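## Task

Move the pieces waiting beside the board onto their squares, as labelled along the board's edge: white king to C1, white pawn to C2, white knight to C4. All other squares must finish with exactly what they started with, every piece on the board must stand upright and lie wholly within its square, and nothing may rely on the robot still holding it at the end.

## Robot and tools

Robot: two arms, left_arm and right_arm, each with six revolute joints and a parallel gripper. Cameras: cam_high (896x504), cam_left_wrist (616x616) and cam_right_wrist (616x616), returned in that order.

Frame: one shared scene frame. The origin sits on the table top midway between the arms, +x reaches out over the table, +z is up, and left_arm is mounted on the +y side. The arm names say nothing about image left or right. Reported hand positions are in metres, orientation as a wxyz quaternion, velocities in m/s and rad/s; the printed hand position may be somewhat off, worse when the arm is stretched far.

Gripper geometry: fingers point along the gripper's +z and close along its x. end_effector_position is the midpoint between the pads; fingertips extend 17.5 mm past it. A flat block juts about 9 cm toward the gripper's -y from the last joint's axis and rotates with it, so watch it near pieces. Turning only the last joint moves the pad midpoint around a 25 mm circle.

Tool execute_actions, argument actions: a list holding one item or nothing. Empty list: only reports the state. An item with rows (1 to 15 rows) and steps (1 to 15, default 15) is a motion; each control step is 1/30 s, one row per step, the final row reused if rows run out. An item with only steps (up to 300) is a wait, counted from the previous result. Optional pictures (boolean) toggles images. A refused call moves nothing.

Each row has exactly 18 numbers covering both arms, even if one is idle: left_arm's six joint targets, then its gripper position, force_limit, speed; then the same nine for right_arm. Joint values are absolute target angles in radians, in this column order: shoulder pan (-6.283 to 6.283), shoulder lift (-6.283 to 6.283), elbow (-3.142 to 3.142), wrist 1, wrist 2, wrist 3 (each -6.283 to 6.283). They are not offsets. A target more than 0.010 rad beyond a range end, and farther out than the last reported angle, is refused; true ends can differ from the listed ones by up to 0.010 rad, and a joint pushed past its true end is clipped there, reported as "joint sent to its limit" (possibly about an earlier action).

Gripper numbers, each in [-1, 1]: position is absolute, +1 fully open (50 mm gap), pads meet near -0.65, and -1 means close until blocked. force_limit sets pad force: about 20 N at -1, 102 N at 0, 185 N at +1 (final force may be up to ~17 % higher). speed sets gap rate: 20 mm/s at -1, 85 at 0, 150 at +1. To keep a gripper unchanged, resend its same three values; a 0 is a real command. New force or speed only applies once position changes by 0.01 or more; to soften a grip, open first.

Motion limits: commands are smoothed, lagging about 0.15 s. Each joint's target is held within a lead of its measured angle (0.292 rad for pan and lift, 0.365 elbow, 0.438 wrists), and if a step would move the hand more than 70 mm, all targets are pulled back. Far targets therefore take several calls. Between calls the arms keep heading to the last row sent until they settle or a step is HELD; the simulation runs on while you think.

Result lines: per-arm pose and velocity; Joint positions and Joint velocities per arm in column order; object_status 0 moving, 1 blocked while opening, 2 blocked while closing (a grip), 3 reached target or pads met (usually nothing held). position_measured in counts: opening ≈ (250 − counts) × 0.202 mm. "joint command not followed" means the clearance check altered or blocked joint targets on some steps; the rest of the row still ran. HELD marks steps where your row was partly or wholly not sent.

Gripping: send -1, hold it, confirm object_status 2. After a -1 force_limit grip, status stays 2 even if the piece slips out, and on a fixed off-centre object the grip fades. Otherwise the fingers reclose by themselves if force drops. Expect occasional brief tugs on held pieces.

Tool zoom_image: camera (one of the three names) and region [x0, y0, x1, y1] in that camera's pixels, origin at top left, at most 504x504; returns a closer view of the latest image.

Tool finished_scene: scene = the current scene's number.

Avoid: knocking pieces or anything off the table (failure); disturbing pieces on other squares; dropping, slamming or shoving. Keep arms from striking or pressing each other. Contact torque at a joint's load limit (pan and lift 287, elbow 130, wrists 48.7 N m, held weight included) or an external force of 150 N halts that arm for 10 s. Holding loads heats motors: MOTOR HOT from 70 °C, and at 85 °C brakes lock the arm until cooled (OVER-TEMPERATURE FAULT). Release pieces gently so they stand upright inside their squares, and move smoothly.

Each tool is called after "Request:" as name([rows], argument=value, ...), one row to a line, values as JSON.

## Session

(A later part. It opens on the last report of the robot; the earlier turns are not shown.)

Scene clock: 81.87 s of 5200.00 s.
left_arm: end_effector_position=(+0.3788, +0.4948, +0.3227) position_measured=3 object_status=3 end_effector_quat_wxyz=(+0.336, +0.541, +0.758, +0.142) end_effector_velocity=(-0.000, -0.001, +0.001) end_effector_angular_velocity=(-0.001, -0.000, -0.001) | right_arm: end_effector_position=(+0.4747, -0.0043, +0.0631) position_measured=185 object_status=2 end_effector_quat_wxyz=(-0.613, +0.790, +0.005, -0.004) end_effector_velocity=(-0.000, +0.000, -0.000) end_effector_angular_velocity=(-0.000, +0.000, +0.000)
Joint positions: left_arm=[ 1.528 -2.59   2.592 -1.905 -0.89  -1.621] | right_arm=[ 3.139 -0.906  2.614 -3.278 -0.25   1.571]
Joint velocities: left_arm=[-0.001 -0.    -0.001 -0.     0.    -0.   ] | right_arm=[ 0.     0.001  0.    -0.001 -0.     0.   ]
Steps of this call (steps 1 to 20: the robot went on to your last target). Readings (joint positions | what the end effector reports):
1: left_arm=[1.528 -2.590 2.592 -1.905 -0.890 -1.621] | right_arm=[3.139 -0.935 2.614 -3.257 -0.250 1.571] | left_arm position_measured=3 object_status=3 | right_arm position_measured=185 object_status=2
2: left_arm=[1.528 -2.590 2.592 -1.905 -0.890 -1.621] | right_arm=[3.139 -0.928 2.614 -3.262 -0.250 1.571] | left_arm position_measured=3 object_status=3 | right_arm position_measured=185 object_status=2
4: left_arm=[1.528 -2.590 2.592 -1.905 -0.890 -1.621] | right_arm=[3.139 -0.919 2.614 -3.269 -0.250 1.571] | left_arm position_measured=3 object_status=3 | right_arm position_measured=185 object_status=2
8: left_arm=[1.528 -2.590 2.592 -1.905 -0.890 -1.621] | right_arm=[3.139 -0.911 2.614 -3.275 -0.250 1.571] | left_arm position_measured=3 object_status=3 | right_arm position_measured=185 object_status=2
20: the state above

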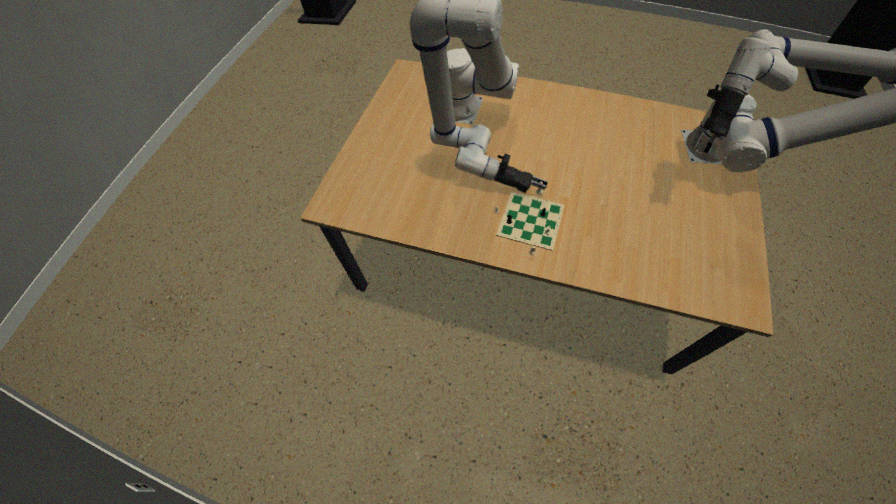

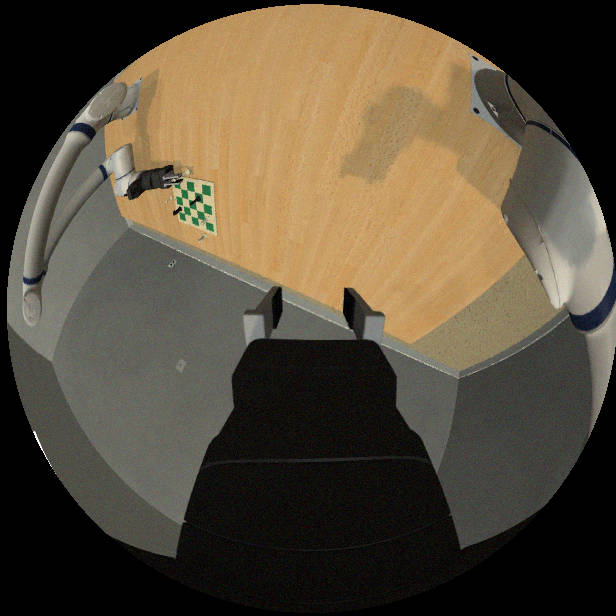

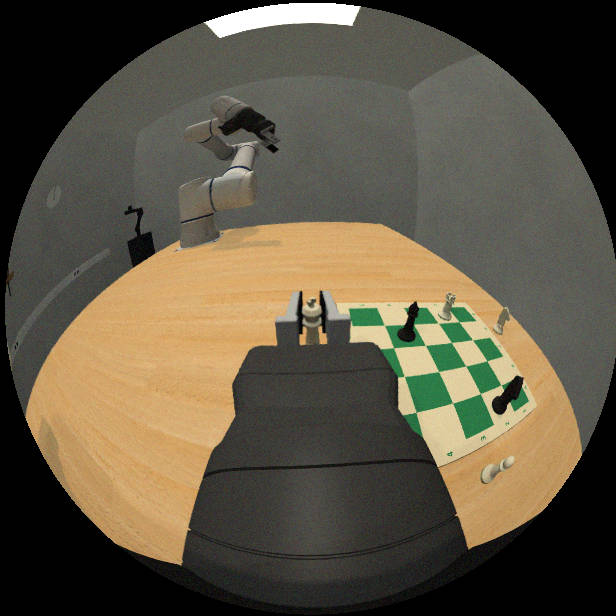

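Request:
execute_actions([
  {"rows":[[1.528,-2.59,2.592,-1.905,-0.89,-1.621,1,0,0,3.1395,-0.872,2.609,-3.308,-0.25,1.571,-1,-0.5,0]]},
], pictures=false)

Request:
execute_actions([
  {"rows":[[1.528,-2.59,2.592,-1.905,-0.89,-1.621,1,0,0,3.1395,-0.872,2.609,-3.308,-0.25,1.571,0.6,-0.5,-0.5]]},
], pictures=false)

Request:
execute_actions([
  {"rows":[[1.528,-2.59,2.592,-1.905,-0.89,-1.621,1,0,0,3.1395,-1.7,2.55,-2.421,-0.25,1.571,0.6,-0.5,0]]},
], pictures=false)

Request:
execute_actions([
  {"steps":25},
], pictures=false)

Request:
execute_actions([
  {"rows":[[1.528,-2.59,2.592,-1.905,-0.89,-1.621,1,0,0,3.7213,-1.4222,2.1923,-2.3411,-1.571,-0.979,0.6,-0.5,0]]},
], pictures=false)

Request:
execute_actions([
  {"steps":70},
])

Scene clock: 89.23 s of 5200.00 s.
left_arm: end_effector_position=(+0.3788, +0.4948, +0.3227) position_measured=3 object_status=3 end_effector_quat_wxyz=(+0.336, +0.541, +0.758, +0.142) end_effector_velocity=(-0.000, -0.001, +0.000) end_effector_angular_velocity=(+0.000, -0.000, -0.001) | right_arm: end_effector_position=(+0.4743, -0.0043, +0.0527) position_measured=185 object_status=2 end_effector_quat_wxyz=(-0.613, +0.790, +0.005, -0.004) end_effector_velocity=(+0.000, +0.000, -0.002) end_effector_angular_velocity=(+0.001, +0.000, +0.000)
Joint positions: left_arm=[ 1.528 -2.59   2.592 -1.905 -0.89  -1.621] | right_arm=[ 3.14  -0.873  2.609 -3.307 -0.25   1.571]
Joint velocities: left_arm=[-0.001  0.001 -0.001  0.     0.001 -0.   ] | right_arm=[ 0.     0.008 -0.001 -0.006  0.001  0.   ]
Steps of this call (steps 1 to 15: the robot went on to your last target; steps 16 to 90: nothing new was sent; then 3.87 s passed at rest; steps 91 to 105: all 15 steps of this action). Readings (joint positions | what the end effector reports):
91: left_arm=[1.528 -2.590 2.592 -1.905 -0.890 -1.621] | right_arm=[3.140 -0.906 2.613 -3.279 -0.250 1.571] | left_arm position_measured=3 object_status=3 | right_arm position_measured=185 object_status=2
92: left_arm=[1.528 -2.590 2.592 -1.905 -0.890 -1.621] | right_arm=[3.140 -0.900 2.613 -3.284 -0.250 1.571] | left_arm position_measured=3 object_status=3 | right_arm position_measured=185 object_status=2
94: left_arm=[1.528 -2.590 2.592 -1.905 -0.890 -1.621] | right_arm=[3.140 -0.888 2.611 -3.294 -0.250 1.571] | left_arm position_measured=3 object_status=3 | right_arm position_measured=185 object_status=2
98: left_arm=[1.528 -2.590 2.592 -1.905 -0.890 -1.621] | right_arm=[3.140 -0.878 2.610 -3.303 -0.250 1.571] | left_arm position_measured=3 object_status=3 | right_arm position_measured=185 object_status=2
105: the state above

Scene clock: 89.73 s of 5200.00 s.
left_arm: end_effector_position=(+0.3788, +0.4948, +0.3227) position_measured=3 object_status=3 end_effector_quat_wxyz=(+0.336, +0.541, +0.758, +0.142) end_effector_velocity=(+0.000, -0.000, +0.000) end_effector_angular_velocity=(+0.000, -0.000, -0.000) | right_arm: end_effector_position=(+0.4743, -0.0043, +0.0524) position_measured=64 object_status=0 end_effector_quat_wxyz=(-0.613, +0.790, +0.005, -0.004) end_effector_velocity=(-0.000, -0.000, -0.000) end_effector_angular_velocity=(-0.000, +0.001, -0.000)
Joint positions: left_arm=[ 1.528 -2.59   2.592 -1.905 -0.89  -1.621] | right_arm=[ 3.14  -0.872  2.609 -3.308 -0.25   1.571]
Joint velocities: left_arm=[-0.  0. -0.  0.  0.  0.] | right_arm=[-0.     0.     0.001 -0.    -0.     0.   ]
Steps of this call (steps 1 to 15: all 15 steps of this action). Readings (joint positions | what the end effector reports):
1: left_arm=[1.528 -2.590 2.592 -1.905 -0.890 -1.621] | right_arm=[3.140 -0.873 2.609 -3.307 -0.250 1.571] | left_arm position_measured=3 object_status=3 | right_arm position_measured=183 object_status=0
2: left_arm=[1.528 -2.590 2.592 -1.905 -0.890 -1.621] | right_arm=[3.140 -0.873 2.609 -3.308 -0.250 1.571] | left_arm position_measured=3 object_status=3 | right_arm position_measured=174 object_status=0
4: left_arm=[1.528 -2.590 2.592 -1.905 -0.890 -1.621] | right_arm=[3.140 -0.872 2.609 -3.308 -0.250 1.571] | left_arm position_measured=3 object_status=3 | right_arm position_measured=157 object_status=0
8: left_arm=[1.528 -2.590 2.592 -1.905 -0.890 -1.621] | right_arm=[3.140 -0.872 2.609 -3.308 -0.250 1.571] | left_arm position_measured=3 object_status=3 | right_arm position_measured=122 object_status=0
15: the state above

Scene clock: 90.23 s of 5200.00 s.
left_arm: end_effector_position=(+0.3788, +0.4948, +0.3227) position_measured=3 object_status=3 end_effector_quat_wxyz=(+0.336, +0.541, +0.758, +0.142) end_effector_velocity=(+0.000, +0.000, +0.001) end_effector_angular_velocity=(-0.002, -0.001, +0.001) | right_arm: end_effector_position=(+0.5011, -0.0040, +0.2033) position_measured=63 object_status=3 end_effector_quat_wxyz=(-0.611, +0.788, -0.040, -0.061) end_effector_velocity=(-0.044, -0.001, +0.368) end_effector_angular_velocity=(+0.003, -0.242, -0.000)
Joint positions: left_arm=[ 1.528 -2.59   2.592 -1.905 -0.89  -1.621] | right_arm=[ 3.139 -1.376  2.557 -2.607 -0.25   1.571]
Joint velocities: left_arm=[ 0.001 -0.001 -0.001 -0.     0.     0.   ] | right_arm=[-0.    -0.996 -0.028  0.782  0.     0.   ]
Steps of this call (steps 1 to 15: all 15 steps of this action). Readings (joint positions | what the end effector reports):
1: left_arm=[1.528 -2.590 2.592 -1.905 -0.890 -1.621] | right_arm=[3.140 -0.873 2.609 -3.307 -0.250 1.571] | left_arm position_measured=3 object_status=3 | right_arm position_measured=63 object_status=0
2: left_arm=[1.528 -2.590 2.592 -1.905 -0.890 -1.621] | right_arm=[3.139 -0.884 2.607 -3.289 -0.250 1.571] | left_arm position_measured=3 object_status=3 | right_arm position_measured=63 object_status=0
4: left_arm=[1.528 -2.590 2.592 -1.905 -0.890 -1.621] | right_arm=[3.139 -0.942 2.595 -3.203 -0.250 1.571] | left_arm position_measured=3 object_status=3 | right_arm position_measured=63 object_status=0
8: left_arm=[1.528 -2.590 2.592 -1.905 -0.890 -1.621] | right_arm=[3.139 -1.104 2.572 -2.960 -0.250 1.571] | left_arm position_measured=3 object_status=3 | right_arm position_measured=63 object_status=3
15: the state above

Scene clock: 91.07 s of 5200.00 s.
left_arm: end_effector_position=(+0.3788, +0.4948, +0.3227) position_measured=3 object_status=3 end_effector_quat_wxyz=(+0.336, +0.541, +0.758, +0.142) end_effector_velocity=(+0.000, +0.000, +0.000) end_effector_angular_velocity=(-0.003, -0.001, +0.002) | right_arm: end_effector_position=(+0.4709, -0.0043, +0.3252) position_measured=63 object_status=3 end_effector_quat_wxyz=(-0.613, +0.790, +0.004, -0.004) end_effector_velocity=(-0.001, +0.000, +0.003) end_effector_angular_velocity=(+0.000, -0.004, +0.000)
Joint positions: left_arm=[ 1.528 -2.59   2.592 -1.905 -0.89  -1.621] | right_arm=[ 3.139 -1.699  2.55  -2.422 -0.25   1.571]
Joint velocities: left_arm=[ 0.    -0.002  0.     0.     0.001 -0.002] | right_arm=[ 0.    -0.007  0.     0.004  0.    -0.001]
Steps of this call (steps 1 to 25: the robot went on to your last target). Readings (joint positions | what the end effector reports):
1: left_arm=[1.528 -2.590 2.592 -1.905 -0.890 -1.621] | right_arm=[3.139 -1.409 2.556 -2.583 -0.250 1.571] | left_arm position_measured=3 object_status=3 | right_arm position_measured=63 object_status=3
2: left_arm=[1.528 -2.590 2.592 -1.905 -0.890 -1.621] | right_arm=[3.139 -1.441 2.555 -2.562 -0.250 1.571] | left_arm position_measured=3 object_status=3 | right_arm position_measured=63 object_status=3
4: left_arm=[1.528 -2.590 2.592 -1.905 -0.890 -1.621] | right_arm=[3.139 -1.505 2.554 -2.527 -0.250 1.571] | left_arm position_measured=3 object_status=3 | right_arm position_measured=63 object_status=3
8: left_arm=[1.528 -2.590 2.592 -1.905 -0.890 -1.621] | right_arm=[3.139 -1.622 2.551 -2.464 -0.250 1.571] | left_arm position_measured=3 object_status=3 | right_arm position_measured=63 object_status=3
25: the state above

Scene clock: 91.57 s of 5200.00 s.
left_arm: end_effector_position=(+0.3788, +0.4948, +0.3227) position_measured=3 object_status=3 end_effector_quat_wxyz=(+0.336, +0.541, +0.758, +0.142) end_effector_velocity=(-0.000, +0.001, -0.001) end_effector_angular_velocity=(+0.000, +0.001, +0.001) | right_arm: end_effector_position=(+0.4360, +0.0968, +0.2071) position_measured=63 object_status=3 end_effector_quat_wxyz=(-0.379, +0.831, +0.407, +0.032) end_effector_velocity=(-0.240, +0.110, -0.301) end_effector_angular_velocity=(-0.928, -1.387, +1.808)
Joint positions: left_arm=[ 1.528 -2.59   2.592 -1.905 -0.89  -1.621] | right_arm=[ 3.498 -1.489  2.278 -2.36  -0.791  1.03 ]
Joint velocities: left_arm=[ 0.001 -0.001  0.001  0.    -0.001 -0.   ] | right_arm=[ 0.837  0.248 -0.316  0.071 -1.367 -1.366]
Steps of this call (steps 1 to 15: all 15 steps of this action). Readings (joint positions | what the end effector reports):
1: left_arm=[1.528 -2.590 2.592 -1.905 -0.890 -1.621] | right_arm=[3.140 -1.699 2.549 -2.421 -0.251 1.570] | left_arm position_measured=3 object_status=3 | right_arm position_measured=63 object_status=3
2: left_arm=[1.528 -2.590 2.592 -1.905 -0.890 -1.621] | right_arm=[3.152 -1.688 2.536 -2.418 -0.269 1.553] | left_arm position_measured=3 object_status=3 | right_arm position_measured=63 object_status=3
4: left_arm=[1.528 -2.590 2.592 -1.905 -0.890 -1.621] | right_arm=[3.203 -1.640 2.472 -2.404 -0.346 1.475] | left_arm position_measured=3 object_status=3 | right_arm position_measured=63 object_status=3
8: left_arm=[1.528 -2.590 2.592 -1.905 -0.890 -1.621] | right_arm=[3.309 -1.565 2.376 -2.382 -0.505 1.316] | left_arm position_measured=3 object_status=3 | right_arm position_measured=63 object_status=3
15: the state above

Scene clock: 93.90 s of 5200.00 s.
left_arm: end_effector_position=(+0.3788, +0.4948, +0.3227) position_measured=3 object_status=3 end_effector_quat_wxyz=(+0.336, +0.541, +0.758, +0.142) end_effector_velocity=(+0.000, +0.000, +0.000) end_effector_angular_velocity=(-0.001, -0.000, +0.001) | right_arm: end_effector_position=(+0.4746, -0.0087, +0.1104) position_measured=63 object_status=3 end_effector_quat_wxyz=(+0.000, -0.001, +1.000, -0.000) end_effector_velocity=(-0.001, -0.001, -0.001) end_effector_angular_velocity=(-0.001, +0.002, -0.001)
Joint positions: left_arm=[ 1.528 -2.59   2.592 -1.905 -0.89  -1.621] | right_arm=[ 3.721 -1.422  2.192 -2.341 -1.571 -0.979]
Joint velocities: left_arm=[ 0.001 -0.001 -0.    -0.    -0.     0.   ] | right_arm=[ 0.    -0.001  0.002  0.     0.     0.001]
Steps of this call (steps 1 to 60: the robot went on to your last target; steps 61 to 70: nothing new was sent). Readings (joint positions | what the end effector reports):
1: left_arm=[1.528 -2.590 2.592 -1.905 -0.890 -1.621] | right_arm=[3.527 -1.480 2.267 -2.358 -0.842 0.980] | left_arm position_measured=3 object_status=3 | right_arm position_measured=63 object_status=3
2: left_arm=[1.528 -2.590 2.592 -1.905 -0.890 -1.621] | right_arm=[3.557 -1.471 2.255 -2.355 -0.901 0.920] | left_arm position_measured=3 object_status=3 | right_arm position_measured=63 object_status=3
4: left_arm=[1.528 -2.590 2.592 -1.905 -0.890 -1.621] | right_arm=[3.616 -1.454 2.233 -2.350 -1.042 0.779] | left_arm position_measured=3 object_status=3 | right_arm position_measured=63 object_status=3
8: left_arm=[1.528 -2.590 2.592 -1.905 -0.890 -1.621] | right_arm=[3.675 -1.436 2.210 -2.345 -1.299 0.514] | left_arm position_measured=3 object_status=3 | right_arm position_measured=63 object_status=3
70: the state above
All arms were judged still, so your last target was given up. Only a new action makes them travel on or press farther. Fingers that are still opening or closing keep moving.

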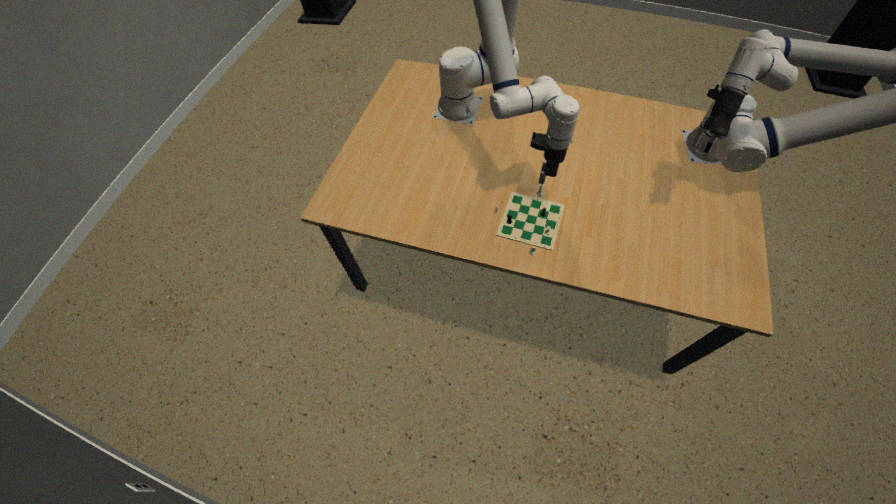

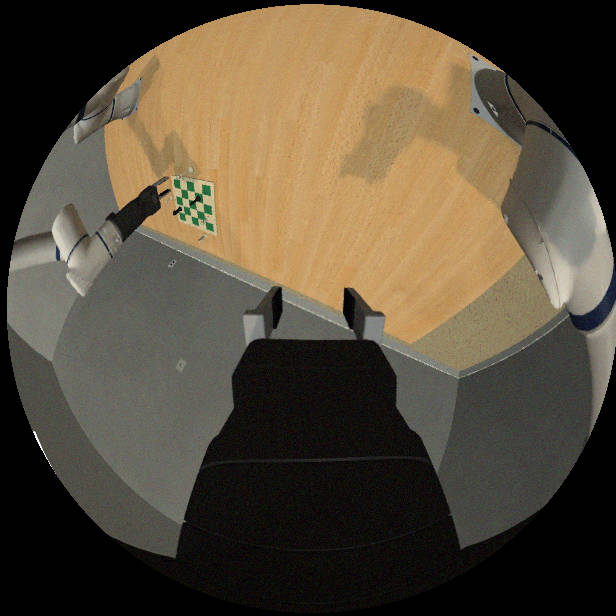

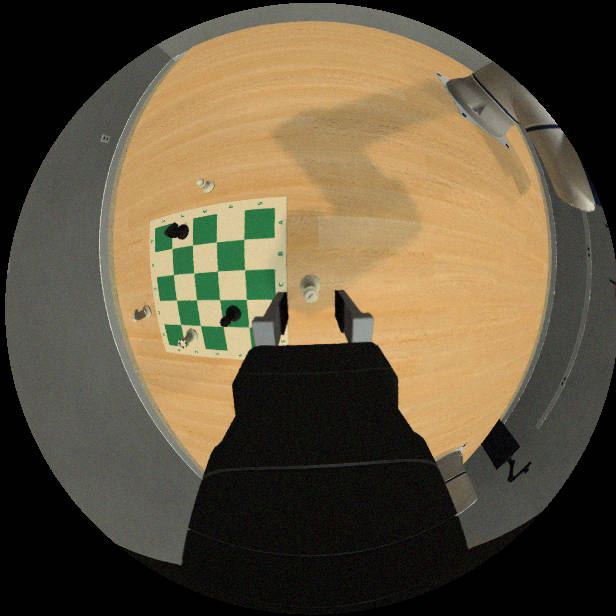

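Request:
execute_actions([
  {"rows":[[1.528,-2.59,2.592,-1.905,-0.89,-1.621,1,0,0,3.724,-1.2881,2.2336,-2.5165,-1.571,-0.976,0.6,1,0]]},
], pictures=false)

Request:
execute_actions([
  {"rows":[[1.528,-2.59,2.592,-1.905,-0.89,-1.621,1,0,0,3.724,-1.2881,2.2336,-2.5165,-1.571,-0.976,-1,1,-0.5]]},
])

Request:
execute_actions([
  {"rows":[[1.528,-2.59,2.592,-1.905,-0.89,-1.621,1,0,0,3.724,-1.4162,2.1843,-2.3391,-1.571,-0.976,-1,1,-0.5]]},
], pictures=false)

Request:
execute_actions([
  {"rows":[[1.528,-2.59,2.592,-1.905,-0.89,-1.621,1,0,0,3.5608,-1.21,1.903,-2.264,-1.571,-1.14,-1,1,-0.5]]},
], pictures=false)

Request:
execute_actions([
  {"steps":12},
], pictures=false)

Request:
execute_actions([
  {"rows":[[1.528,-2.59,2.592,-1.905,-0.89,-1.621,1,0,0,3.5608,-1.1225,1.942,-2.3905,-1.571,-1.14,-1,1,-0.5]]},
])

Request:
zoom_image(camera="cam_right_wrist", region=[230,240,390,360])

Scene clock: 102.57 s of 5200.00 s.
left_arm: end_effector_position=(+0.3788, +0.4948, +0.3227) position_measured=3 object_status=3 end_effector_quat_wxyz=(+0.336, +0.541, +0.758, +0.142) end_effector_velocity=(-0.000, -0.000, -0.000) end_effector_angular_velocity=(+0.002, -0.000, -0.001) | right_arm: end_effector_position=(+0.4774, -0.0049, +0.0303) position_measured=63 object_status=3 end_effector_quat_wxyz=(+0.000, -0.001, +1.000, -0.000) end_effector_velocity=(+0.000, +0.001, -0.021) end_effector_angular_velocity=(+0.001, -0.001, +0.000)
Joint positions: left_arm=[ 1.528 -2.59   2.592 -1.905 -0.89  -1.621] | right_arm=[ 3.724 -1.293  2.232 -2.51  -1.571 -0.976]
Joint velocities: left_arm=[-0.001  0.001 -0.     0.001  0.     0.001] | right_arm=[ 0.001  0.035  0.01  -0.047  0.     0.   ]
Steps of this call (steps 1 to 90: nothing new was sent; then 5.17 s passed at rest; steps 91 to 105: all 15 steps of this action). Readings (joint positions | what the end effector reports):
91: left_arm=[1.528 -2.590 2.592 -1.905 -0.890 -1.621] | right_arm=[3.721 -1.422 2.192 -2.341 -1.571 -0.979] | left_arm position_measured=3 object_status=3 | right_arm position_measured=63 object_status=3
92: left_arm=[1.528 -2.590 2.592 -1.905 -0.890 -1.621] | right_arm=[3.722 -1.411 2.194 -2.357 -1.571 -0.979] | left_arm position_measured=3 object_status=3 | right_arm position_measured=63 object_status=3
94: left_arm=[1.528 -2.590 2.592 -1.905 -0.890 -1.621] | right_arm=[3.722 -1.368 2.209 -2.411 -1.571 -0.978] | left_arm position_measured=3 object_status=3 | right_arm position_measured=63 object_status=3
98: left_arm=[1.528 -2.590 2.592 -1.905 -0.890 -1.621] | right_arm=[3.723 -1.316 2.225 -2.479 -1.571 -0.977] | left_arm position_measured=3 object_status=3 | right_arm position_measured=63 object_status=3
105: the state above

Scene clock: 103.07 s of 5200.00 s.
left_arm: end_effector_position=(+0.3788, +0.4948, +0.3227) position_measured=3 object_status=3 end_effector_quat_wxyz=(+0.336, +0.541, +0.758, +0.142) end_effector_velocity=(+0.000, +0.000, -0.000) end_effector_angular_velocity=(+0.000, +0.000, +0.001) | right_arm: end_effector_position=(+0.4772, -0.0049, +0.0274) position_measured=186 object_status=0 end_effector_quat_wxyz=(+0.000, -0.001, +1.000, -0.000) end_effector_velocity=(+0.001, +0.000, +0.000) end_effector_angular_velocity=(+0.001, -0.002, -0.000)
Joint positions: left_arm=[ 1.528 -2.59   2.592 -1.905 -0.89  -1.621] | right_arm=[ 3.724 -1.288  2.234 -2.516 -1.571 -0.976]
Joint velocities: left_arm=[ 0.     0.    -0.     0.    -0.    -0.001] | right_arm=[ 0.    -0.    -0.001 -0.002 -0.001  0.   ]
Steps of this call (steps 1 to 15: all 15 steps of this action). Readings (joint positions | what the end effector reports):
1: left_arm=[1.528 -2.590 2.592 -1.905 -0.890 -1.621] | right_arm=[3.724 -1.292 2.232 -2.512 -1.571 -0.976] | left_arm position_measured=3 object_status=3 | right_arm position_measured=65 object_status=0
2: left_arm=[1.528 -2.590 2.592 -1.905 -0.890 -1.621] | right_arm=[3.724 -1.291 2.233 -2.513 -1.571 -0.976] | left_arm position_measured=3 object_status=3 | right_arm position_measured=74 object_status=0
4: left_arm=[1.528 -2.590 2.592 -1.905 -0.890 -1.621] | right_arm=[3.724 -1.290 2.233 -2.514 -1.571 -0.976] | left_arm position_measured=3 object_status=3 | right_arm position_measured=91 object_status=0
8: left_arm=[1.528 -2.590 2.592 -1.905 -0.890 -1.621] | right_arm=[3.724 -1.289 2.233 -2.516 -1.571 -0.976] | left_arm position_measured=3 object_status=3 | right_arm position_measured=126 object_status=0
15: the state above

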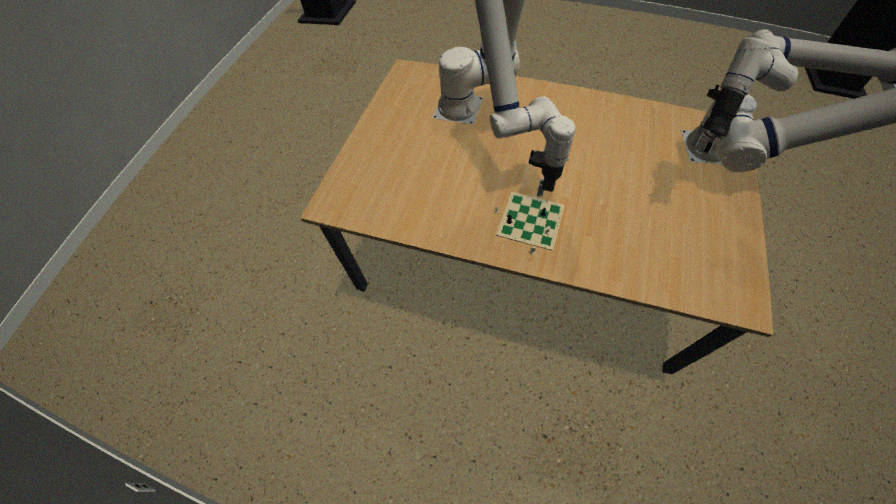

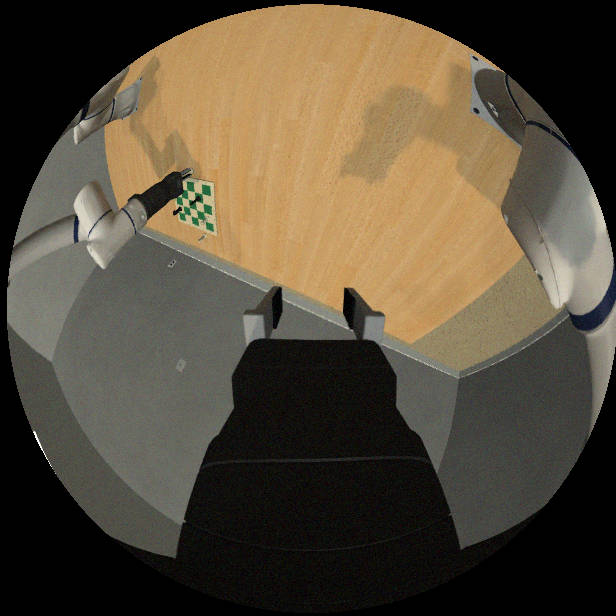

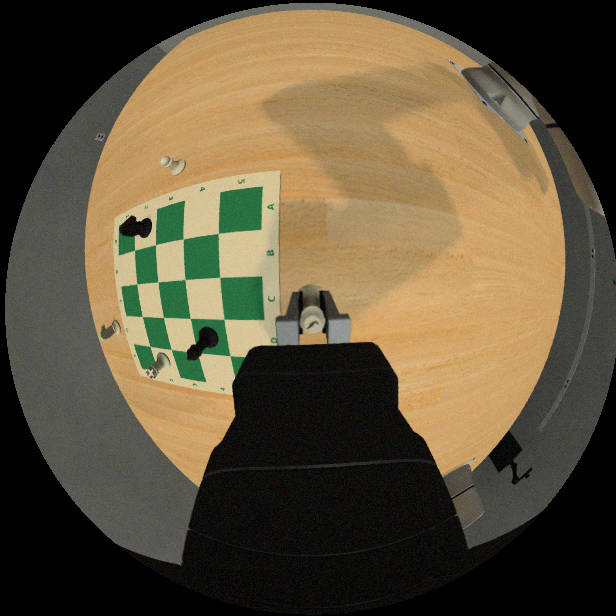

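Scene clock: 103.57 s of 5200.00 s.
left_arm: end_effector_position=(+0.3788, +0.4948, +0.3227) position_measured=3 object_status=3 end_effector_quat_wxyz=(+0.336, +0.541, +0.758, +0.142) end_effector_velocity=(+0.000, +0.000, -0.001) end_effector_angular_velocity=(+0.001, +0.000, -0.000) | right_arm: end_effector_position=(+0.4770, -0.0050, +0.1077) position_measured=196 object_status=2 end_effector_quat_wxyz=(+0.000, -0.001, +1.000, -0.000) end_effector_velocity=(-0.001, -0.001, +0.023) end_effector_angular_velocity=(+0.001, -0.001, -0.000)
Joint positions: left_arm=[ 1.528 -2.59   2.592 -1.905 -0.89  -1.621] | right_arm=[ 3.724 -1.412  2.186 -2.345 -1.571 -0.976]
Joint velocities: left_arm=[ 0.001  0.     0.001 -0.001 -0.     0.001] | right_arm=[-0.    -0.035 -0.013  0.047  0.001 -0.   ]
Steps of this call (steps 1 to 15: all 15 steps of this action). Readings (joint positions | what the end effector reports):
1: left_arm=[1.528 -2.590 2.592 -1.905 -0.890 -1.621] | right_arm=[3.724 -1.289 2.234 -2.516 -1.571 -0.976] | left_arm position_measured=3 object_status=3 | right_arm position_measured=194 object_status=0
2: left_arm=[1.528 -2.590 2.592 -1.905 -0.890 -1.621] | right_arm=[3.724 -1.299 2.231 -2.500 -1.571 -0.976] | left_arm position_measured=3 object_status=3 | right_arm position_measured=196 object_status=0
4: left_arm=[1.528 -2.590 2.592 -1.905 -0.890 -1.621] | right_arm=[3.724 -1.340 2.213 -2.445 -1.571 -0.976] | left_arm position_measured=3 object_status=3 | right_arm position_measured=196 object_status=0
8: left_arm=[1.528 -2.590 2.592 -1.905 -0.890 -1.621] | right_arm=[3.724 -1.389 2.195 -2.377 -1.571 -0.976] | left_arm position_measured=3 object_status=3 | right_arm position_measured=196 object_status=2
15: the state above

Scene clock: 104.07 s of 5200.00 s.
left_arm: end_effector_position=(+0.3788, +0.4948, +0.3227) position_measured=3 object_status=3 end_effector_quat_wxyz=(+0.336, +0.541, +0.758, +0.142) end_effector_velocity=(-0.000, -0.000, -0.001) end_effector_angular_velocity=(+0.000, +0.001, -0.000) | right_arm: end_effector_position=(+0.6506, -0.0095, +0.1117) position_measured=196 object_status=2 end_effector_quat_wxyz=(+0.000, -0.001, +1.000, -0.000) end_effector_velocity=(+0.303, -0.045, -0.008) end_effector_angular_velocity=(-0.001, +0.002, -0.003)
Joint positions: left_arm=[ 1.528 -2.59   2.592 -1.905 -0.89  -1.621] | right_arm=[ 3.59  -1.247  1.954 -2.279 -1.571 -1.11 ]
Joint velocities: left_arm=[-0.    -0.     0.001 -0.    -0.001 -0.   ] | right_arm=[-0.234  0.289 -0.4    0.113  0.    -0.232]
Steps of this call (steps 1 to 15: all 15 steps of this action). Readings (joint positions | what the end effector reports):
1: left_arm=[1.528 -2.590 2.592 -1.905 -0.890 -1.621] | right_arm=[3.724 -1.412 2.185 -2.344 -1.571 -0.976] | left_arm position_measured=3 object_status=3 | right_arm position_measured=196 object_status=2
2: left_arm=[1.528 -2.590 2.592 -1.905 -0.890 -1.621] | right_arm=[3.716 -1.403 2.172 -2.339 -1.571 -0.984] | left_arm position_measured=3 object_status=3 | right_arm position_measured=196 object_status=2
4: left_arm=[1.528 -2.590 2.592 -1.905 -0.890 -1.621] | right_arm=[3.695 -1.377 2.135 -2.330 -1.571 -1.005] | left_arm position_measured=3 object_status=3 | right_arm position_measured=196 object_status=2
8: left_arm=[1.528 -2.590 2.592 -1.905 -0.890 -1.621] | right_arm=[3.657 -1.329 2.069 -2.311 -1.571 -1.044] | left_arm position_measured=3 object_status=3 | right_arm position_measured=196 object_status=2
15: the state above

Scene clock: 104.47 s of 5200.00 s.
left_arm: end_effector_position=(+0.3788, +0.4948, +0.3227) position_measured=3 object_status=3 end_effector_quat_wxyz=(+0.336, +0.541, +0.758, +0.142) end_effector_velocity=(+0.000, +0.000, -0.000) end_effector_angular_velocity=(-0.001, +0.000, +0.001) | right_arm: end_effector_position=(+0.6874, -0.0157, +0.1104) position_measured=196 object_status=2 end_effector_quat_wxyz=(+0.000, -0.001, +1.000, -0.000) end_effector_velocity=(+0.012, -0.003, -0.002) end_effector_angular_velocity=(-0.001, +0.002, -0.000)
Joint positions: left_arm=[ 1.528 -2.59   2.592 -1.905 -0.89  -1.621] | right_arm=[ 3.562 -1.212  1.905 -2.265 -1.571 -1.139]
Joint velocities: left_arm=[ 0.    -0.     0.001 -0.    -0.    -0.001] | right_arm=[-0.01   0.014 -0.016  0.005  0.    -0.01 ]
Steps of this call (steps 1 to 12: the robot went on to your last target). Readings (joint positions | what the end effector reports):
1: left_arm=[1.528 -2.590 2.592 -1.905 -0.890 -1.621] | right_arm=[3.584 -1.238 1.943 -2.275 -1.571 -1.117] | left_arm position_measured=3 object_status=3 | right_arm position_measured=196 object_status=2
2: left_arm=[1.528 -2.590 2.592 -1.905 -0.890 -1.621] | right_arm=[3.578 -1.232 1.934 -2.273 -1.571 -1.122] | left_arm position_measured=3 object_status=3 | right_arm position_measured=196 object_status=2
4: left_arm=[1.528 -2.590 2.592 -1.905 -0.890 -1.621] | right_arm=[3.571 -1.223 1.921 -2.269 -1.571 -1.129] | left_arm position_measured=3 object_status=3 | right_arm position_measured=196 object_status=2
8: left_arm=[1.528 -2.590 2.592 -1.905 -0.890 -1.621] | right_arm=[3.565 -1.215 1.910 -2.266 -1.571 -1.136] | left_arm position_measured=3 object_status=3 | right_arm position_measured=196 object_status=2
12: the state above

Scene clock: 104.97 s of 5200.00 s.
left_arm: end_effector_position=(+0.3788, +0.4948, +0.3227) position_measured=3 object_status=3 end_effector_quat_wxyz=(+0.336, +0.541, +0.758, +0.142) end_effector_velocity=(+0.000, -0.000, -0.000) end_effector_angular_velocity=(+0.002, -0.000, -0.000) | right_arm: end_effector_position=(+0.6892, -0.0160, +0.0389) position_measured=196 object_status=2 end_effector_quat_wxyz=(+0.000, -0.001, +1.000, -0.000) end_effector_velocity=(-0.001, -0.001, -0.018) end_effector_angular_velocity=(-0.001, +0.001, +0.000)
Joint positions: left_arm=[ 1.528 -2.59   2.592 -1.905 -0.89  -1.621] | right_arm=[ 3.561 -1.125  1.941 -2.387 -1.571 -1.14 ]
Joint velocities: left_arm=[ 0.     0.001  0.    -0.     0.     0.001] | right_arm=[-0.     0.022  0.009 -0.029 -0.    -0.   ]
Steps of this call (steps 1 to 15: all 15 steps of this action). Readings (joint positions | what the end effector reports):
1: left_arm=[1.528 -2.590 2.592 -1.905 -0.890 -1.621] | right_arm=[3.562 -1.211 1.905 -2.265 -1.571 -1.139] | left_arm position_measured=3 object_status=3 | right_arm position_measured=196 object_status=2
2: left_arm=[1.528 -2.590 2.592 -1.905 -0.890 -1.621] | right_arm=[3.562 -1.200 1.908 -2.281 -1.571 -1.139] | left_arm position_measured=3 object_status=3 | right_arm position_measured=196 object_status=2
4: left_arm=[1.528 -2.590 2.592 -1.905 -0.890 -1.621] | right_arm=[3.561 -1.168 1.924 -2.324 -1.571 -1.140] | left_arm position_measured=3 object_status=3 | right_arm position_measured=196 object_status=2
8: left_arm=[1.528 -2.590 2.592 -1.905 -0.890 -1.621] | right_arm=[3.561 -1.139 1.935 -2.367 -1.571 -1.140] | left_arm position_measured=3 object_status=3 | right_arm position_measured=196 object_status=2
15: the state above

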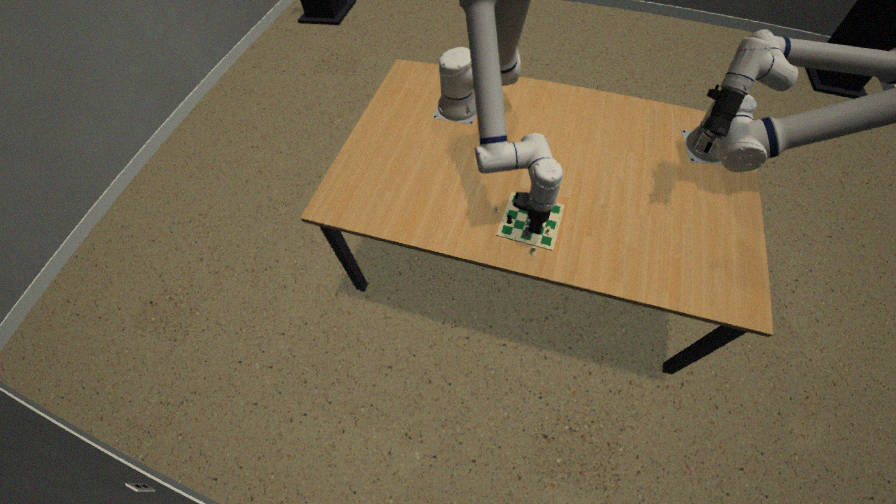

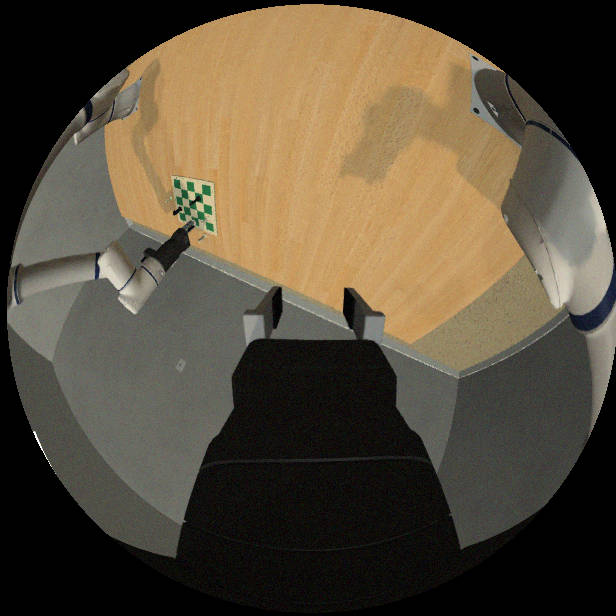

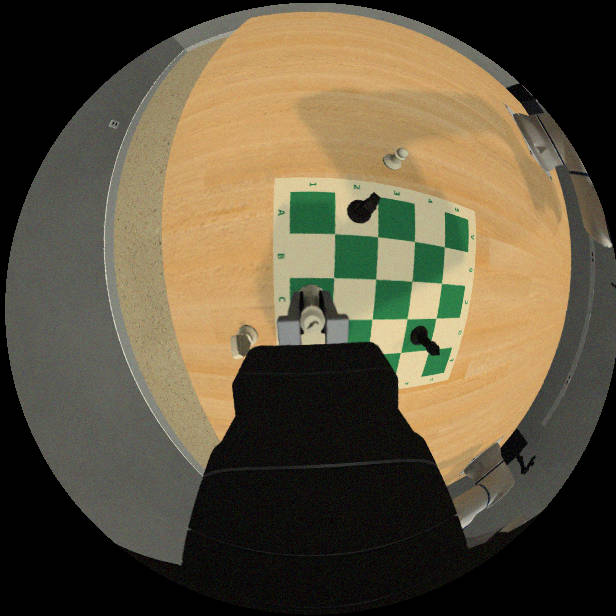

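Region (230, 240, 390, 360) of cam_right_wrist's 616x616 image, scaled by 3.150, with more detail than that image has; it fills the top 378 rows of this view, and the rest is white.

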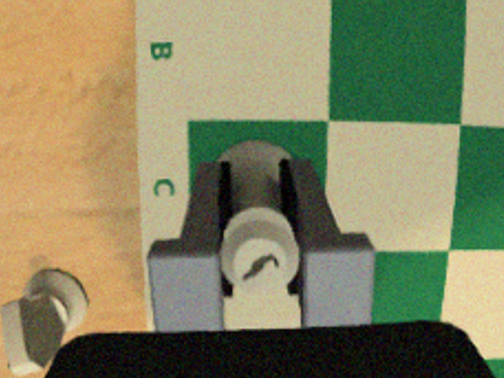

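Request:
execute_actions([
  {"rows":[[1.528,-2.59,2.592,-1.905,-0.89,-1.621,1,0,0,3.5608,-1.1165,1.9445,-2.399,-1.571,-1.14,-1,1,-0.5]],"steps":10},
], pictures=false)

Request:
execute_actions([
  {"rows":[[1.528,-2.59,2.592,-1.905,-0.89,-1.621,1,0,0,3.5608,-1.1165,1.9445,-2.399,-1.571,-1.14,0.5,1,0]],"steps":10},
], pictures=false)

Request:
execute_actions([
  {"rows":[[1.528,-2.59,2.592,-1.905,-0.89,-1.621,1,0,0,3.5608,-1.21,1.903,-2.264,-1.571,-1.14,0.5,1,0]]},
], pictures=false)

Request:
execute_actions([
  {"rows":[[1.528,-2.59,2.592,-1.905,-0.89,-1.621,1,0,0,3.4249,-1.4107,2.1783,-2.3386,-1.571,-1.275,0.5,1,0]]},
], pictures=false)

Request:
execute_actions([
  {"rows":[[1.528,-2.59,2.592,-1.905,-0.89,-1.621,1,0,0,3.4249,-1.2838,2.2271,-2.5143,-1.571,-1.275,0.5,1,0]]},
])

Scene clock: 113.20 s of 5200.00 s.
left_arm: end_effector_position=(+0.3788, +0.4948, +0.3227) position_measured=3 object_status=3 end_effector_quat_wxyz=(+0.336, +0.541, +0.758, +0.142) end_effector_velocity=(+0.000, +0.000, +0.001) end_effector_angular_velocity=(-0.001, -0.001, +0.000) | right_arm: end_effector_position=(+0.6892, -0.0160, +0.0328) position_measured=196 object_status=2 end_effector_quat_wxyz=(+0.001, -0.001, +1.000, +0.000) end_effector_velocity=(+0.000, -0.000, -0.004) end_effector_angular_velocity=(-0.000, -0.000, +0.000)
Joint positions: left_arm=[ 1.528 -2.59   2.592 -1.905 -0.89  -1.621] | right_arm=[ 3.561 -1.118  1.944 -2.398 -1.571 -1.14 ]
Joint velocities: left_arm=[ 0.    -0.001 -0.001  0.001  0.     0.001] | right_arm=[ 0.     0.005  0.001 -0.007 -0.    -0.   ]
Steps of this call (steps 1 to 15: the robot went on to your last target; steps 16 to 90: nothing new was sent; then 4.90 s passed at rest; steps 91 to 100: all 10 steps of this action). Readings (joint positions | what the end effector reports):
91: left_arm=[1.528 -2.590 2.592 -1.905 -0.890 -1.621] | right_arm=[3.561 -1.122 1.942 -2.391 -1.571 -1.140] | left_arm position_measured=3 object_status=3 | right_arm position_measured=196 object_status=2
92: left_arm=[1.528 -2.590 2.592 -1.905 -0.890 -1.621] | right_arm=[3.561 -1.122 1.942 -2.392 -1.571 -1.140] | left_arm position_measured=3 object_status=3 | right_arm position_measured=196 object_status=2
94: left_arm=[1.528 -2.590 2.592 -1.905 -0.890 -1.621] | right_arm=[3.561 -1.119 1.943 -2.395 -1.571 -1.140] | left_arm position_measured=3 object_status=3 | right_arm position_measured=196 object_status=2
98: left_arm=[1.528 -2.590 2.592 -1.905 -0.890 -1.621] | right_arm=[3.561 -1.118 1.944 -2.398 -1.571 -1.140] | left_arm position_measured=3 object_status=3 | right_arm position_measured=196 object_status=2
100: the state above

Scene clock: 113.53 s of 5200.00 s.
left_arm: end_effector_position=(+0.3788, +0.4948, +0.3227) position_measured=3 object_status=3 end_effector_quat_wxyz=(+0.336, +0.541, +0.758, +0.142) end_effector_velocity=(+0.000, +0.001, -0.001) end_effector_angular_velocity=(+0.000, -0.000, +0.000) | right_arm: end_effector_position=(+0.6886, -0.0163, +0.0312) position_measured=78 object_status=0 end_effector_quat_wxyz=(-0.000, -0.001, +1.000, -0.000) end_effector_velocity=(+0.004, +0.002, +0.002) end_effector_angular_velocity=(+0.002, -0.004, -0.000)
Joint positions: left_arm=[ 1.528 -2.59   2.592 -1.905 -0.89  -1.621] | right_arm=[ 3.561 -1.116  1.945 -2.399 -1.571 -1.14 ]
Joint velocities: left_arm=[ 0.001 -0.001  0.001 -0.001 -0.     0.001] | right_arm=[ 0.     0.002 -0.007  0.     0.     0.   ]
Steps of this call (steps 1 to 10: all 10 steps of this action). Readings (joint positions | what the end effector reports):
1: left_arm=[1.528 -2.590 2.592 -1.905 -0.890 -1.621] | right_arm=[3.561 -1.117 1.944 -2.398 -1.571 -1.140] | left_arm position_measured=3 object_status=3 | right_arm position_measured=192 object_status=0
2: left_arm=[1.528 -2.590 2.592 -1.905 -0.890 -1.621] | right_arm=[3.561 -1.117 1.944 -2.399 -1.571 -1.140] | left_arm position_measured=3 object_status=3 | right_arm position_measured=178 object_status=0
4: left_arm=[1.528 -2.590 2.592 -1.905 -0.890 -1.621] | right_arm=[3.561 -1.116 1.945 -2.399 -1.571 -1.140] | left_arm position_measured=3 object_status=3 | right_arm position_measured=150 object_status=0
8: left_arm=[1.528 -2.590 2.592 -1.905 -0.890 -1.621] | right_arm=[3.561 -1.116 1.945 -2.399 -1.571 -1.140] | left_arm position_measured=3 object_status=3 | right_arm position_measured=94 object_status=0
10: the state above

Scene clock: 114.03 s of 5200.00 s.
left_arm: end_effector_position=(+0.3788, +0.4948, +0.3227) position_measured=3 object_status=3 end_effector_quat_wxyz=(+0.336, +0.541, +0.758, +0.142) end_effector_velocity=(+0.000, +0.001, -0.000) end_effector_angular_velocity=(+0.000, +0.000, +0.000) | right_arm: end_effector_position=(+0.6893, -0.0160, +0.1078) position_measured=78 object_status=3 end_effector_quat_wxyz=(+0.000, -0.001, +1.000, -0.000) end_effector_velocity=(-0.001, -0.000, +0.019) end_effector_angular_velocity=(-0.001, -0.000, +0.000)
Joint positions: left_arm=[ 1.528 -2.59   2.592 -1.905 -0.89  -1.621] | right_arm=[ 3.561 -1.207  1.904 -2.268 -1.571 -1.14 ]
Joint velocities: left_arm=[ 0.001 -0.001  0.001  0.001 -0.     0.   ] | right_arm=[ 0.    -0.022 -0.011  0.033 -0.001  0.   ]
Steps of this call (steps 1 to 15: all 15 steps of this action). Readings (joint positions | what the end effector reports):
1: left_arm=[1.528 -2.590 2.592 -1.905 -0.890 -1.621] | right_arm=[3.561 -1.117 1.945 -2.398 -1.571 -1.140] | left_arm position_measured=3 object_status=3 | right_arm position_measured=78 object_status=0
2: left_arm=[1.528 -2.590 2.592 -1.905 -0.890 -1.621] | right_arm=[3.561 -1.127 1.941 -2.382 -1.571 -1.140] | left_arm position_measured=3 object_status=3 | right_arm position_measured=78 object_status=0
4: left_arm=[1.528 -2.590 2.592 -1.905 -0.890 -1.621] | right_arm=[3.561 -1.160 1.924 -2.338 -1.571 -1.140] | left_arm position_measured=3 object_status=3 | right_arm position_measured=78 object_status=0
8: left_arm=[1.528 -2.590 2.592 -1.905 -0.890 -1.621] | right_arm=[3.561 -1.192 1.911 -2.290 -1.571 -1.140] | left_arm position_measured=3 object_status=3 | right_arm position_measured=78 object_status=3
15: the state above

Scene clock: 114.53 s of 5200.00 s.
left_arm: end_effector_position=(+0.3788, +0.4948, +0.3227) position_measured=3 object_status=3 end_effector_quat_wxyz=(+0.336, +0.541, +0.758, +0.142) end_effector_velocity=(+0.000, +0.000, +0.001) end_effector_angular_velocity=(-0.002, +0.000, +0.000) | right_arm: end_effector_position=(+0.6160, -0.1391, +0.1111) position_measured=78 object_status=3 end_effector_quat_wxyz=(+0.000, -0.001, +1.000, -0.000) end_effector_velocity=(-0.058, -0.075, -0.007) end_effector_angular_velocity=(-0.002, +0.002, -0.000)
Joint positions: left_arm=[ 1.528 -2.59   2.592 -1.905 -0.89  -1.621] | right_arm=[ 3.436 -1.394  2.156 -2.333 -1.571 -1.264]
Joint velocities: left_arm=[ 0.001 -0.001 -0.001  0.    -0.     0.   ] | right_arm=[-0.084 -0.122  0.169 -0.045 -0.001 -0.083]
Steps of this call (steps 1 to 15: all 15 steps of this action). Readings (joint positions | what the end effector reports):
1: left_arm=[1.528 -2.590 2.592 -1.905 -0.890 -1.621] | right_arm=[3.561 -1.208 1.904 -2.267 -1.571 -1.140] | left_arm position_measured=3 object_status=3 | right_arm position_measured=78 object_status=3
2: left_arm=[1.528 -2.590 2.592 -1.905 -0.890 -1.621] | right_arm=[3.554 -1.218 1.917 -2.270 -1.571 -1.147] | left_arm position_measured=3 object_status=3 | right_arm position_measured=78 object_status=3
4: left_arm=[1.528 -2.590 2.592 -1.905 -0.890 -1.621] | right_arm=[3.531 -1.253 1.965 -2.283 -1.571 -1.170] | left_arm position_measured=3 object_status=3 | right_arm position_measured=78 object_status=3
8: left_arm=[1.528 -2.590 2.592 -1.905 -0.890 -1.621] | right_arm=[3.487 -1.318 2.053 -2.306 -1.571 -1.213] | left_arm position_measured=3 object_status=3 | right_arm position_measured=78 object_status=3
15: the state above

Scene clock: 115.03 s of 5200.00 s.
left_arm: end_effector_position=(+0.3788, +0.4948, +0.3227) position_measured=3 object_status=3 end_effector_quat_wxyz=(+0.336, +0.541, +0.758, +0.142) end_effector_velocity=(+0.000, +0.000, -0.001) end_effector_angular_velocity=(+0.003, -0.000, -0.001) | right_arm: end_effector_position=(+0.6090, -0.1484, +0.0302) position_measured=78 object_status=3 end_effector_quat_wxyz=(+0.000, -0.001, +1.000, -0.000) end_effector_velocity=(-0.002, -0.002, -0.021) end_effector_angular_velocity=(+0.001, -0.001, -0.000)
Joint positions: left_arm=[ 1.528 -2.59   2.592 -1.905 -0.89  -1.621] | right_arm=[ 3.425 -1.288  2.225 -2.508 -1.571 -1.275]
Joint velocities: left_arm=[ 0.     0.     0.001 -0.    -0.     0.002] | right_arm=[-0.002  0.031  0.016 -0.048  0.001 -0.001]
Steps of this call (steps 1 to 15: all 15 steps of this action). Readings (joint positions | what the end effector reports):
1: left_arm=[1.528 -2.590 2.592 -1.905 -0.890 -1.621] | right_arm=[3.433 -1.398 2.161 -2.335 -1.571 -1.267] | left_arm position_measured=3 object_status=3 | right_arm position_measured=78 object_status=3
2: left_arm=[1.528 -2.590 2.592 -1.905 -0.890 -1.621] | right_arm=[3.432 -1.390 2.168 -2.351 -1.571 -1.268] | left_arm position_measured=3 object_status=3 | right_arm position_measured=78 object_status=3
4: left_arm=[1.528 -2.590 2.592 -1.905 -0.890 -1.621] | right_arm=[3.429 -1.353 2.190 -2.407 -1.571 -1.271] | left_arm position_measured=3 object_status=3 | right_arm position_measured=78 object_status=3
8: left_arm=[1.528 -2.590 2.592 -1.905 -0.890 -1.621] | right_arm=[3.426 -1.308 2.213 -2.476 -1.571 -1.273] | left_arm position_measured=3 object_status=3 | right_arm position_measured=78 object_status=3
15: the state above

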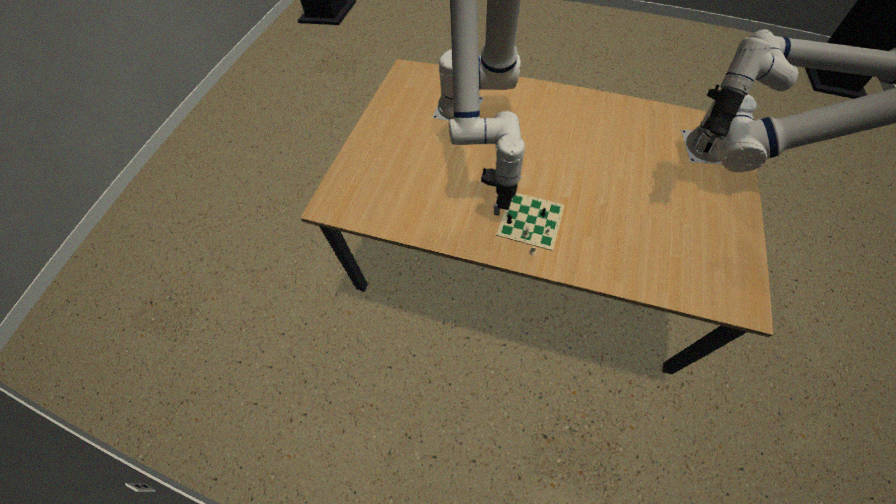

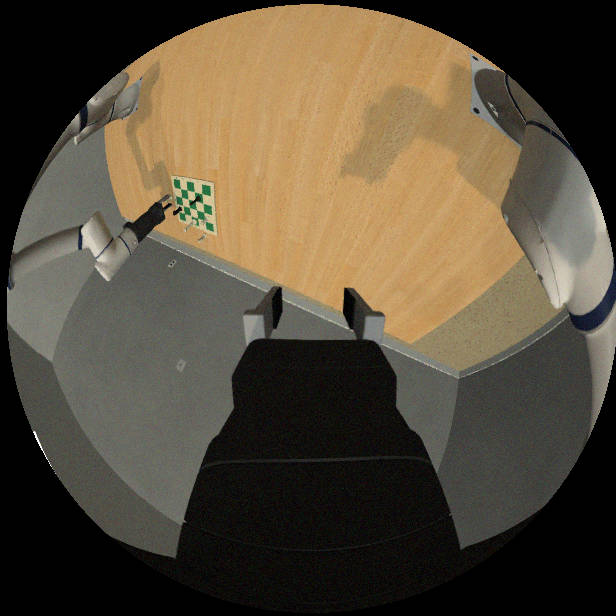

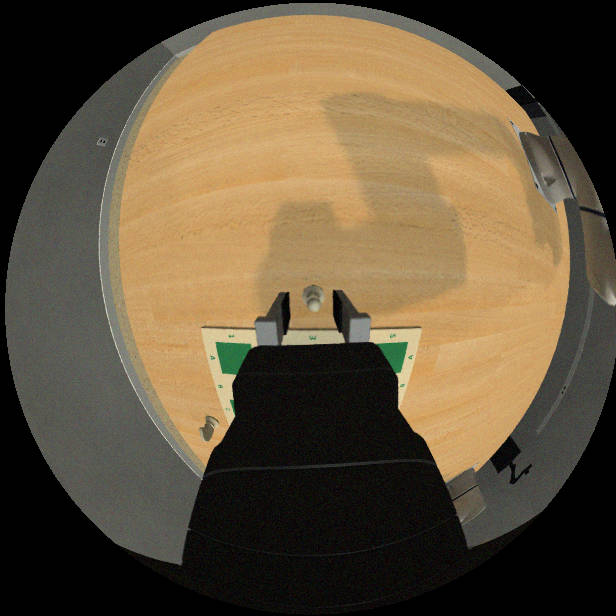

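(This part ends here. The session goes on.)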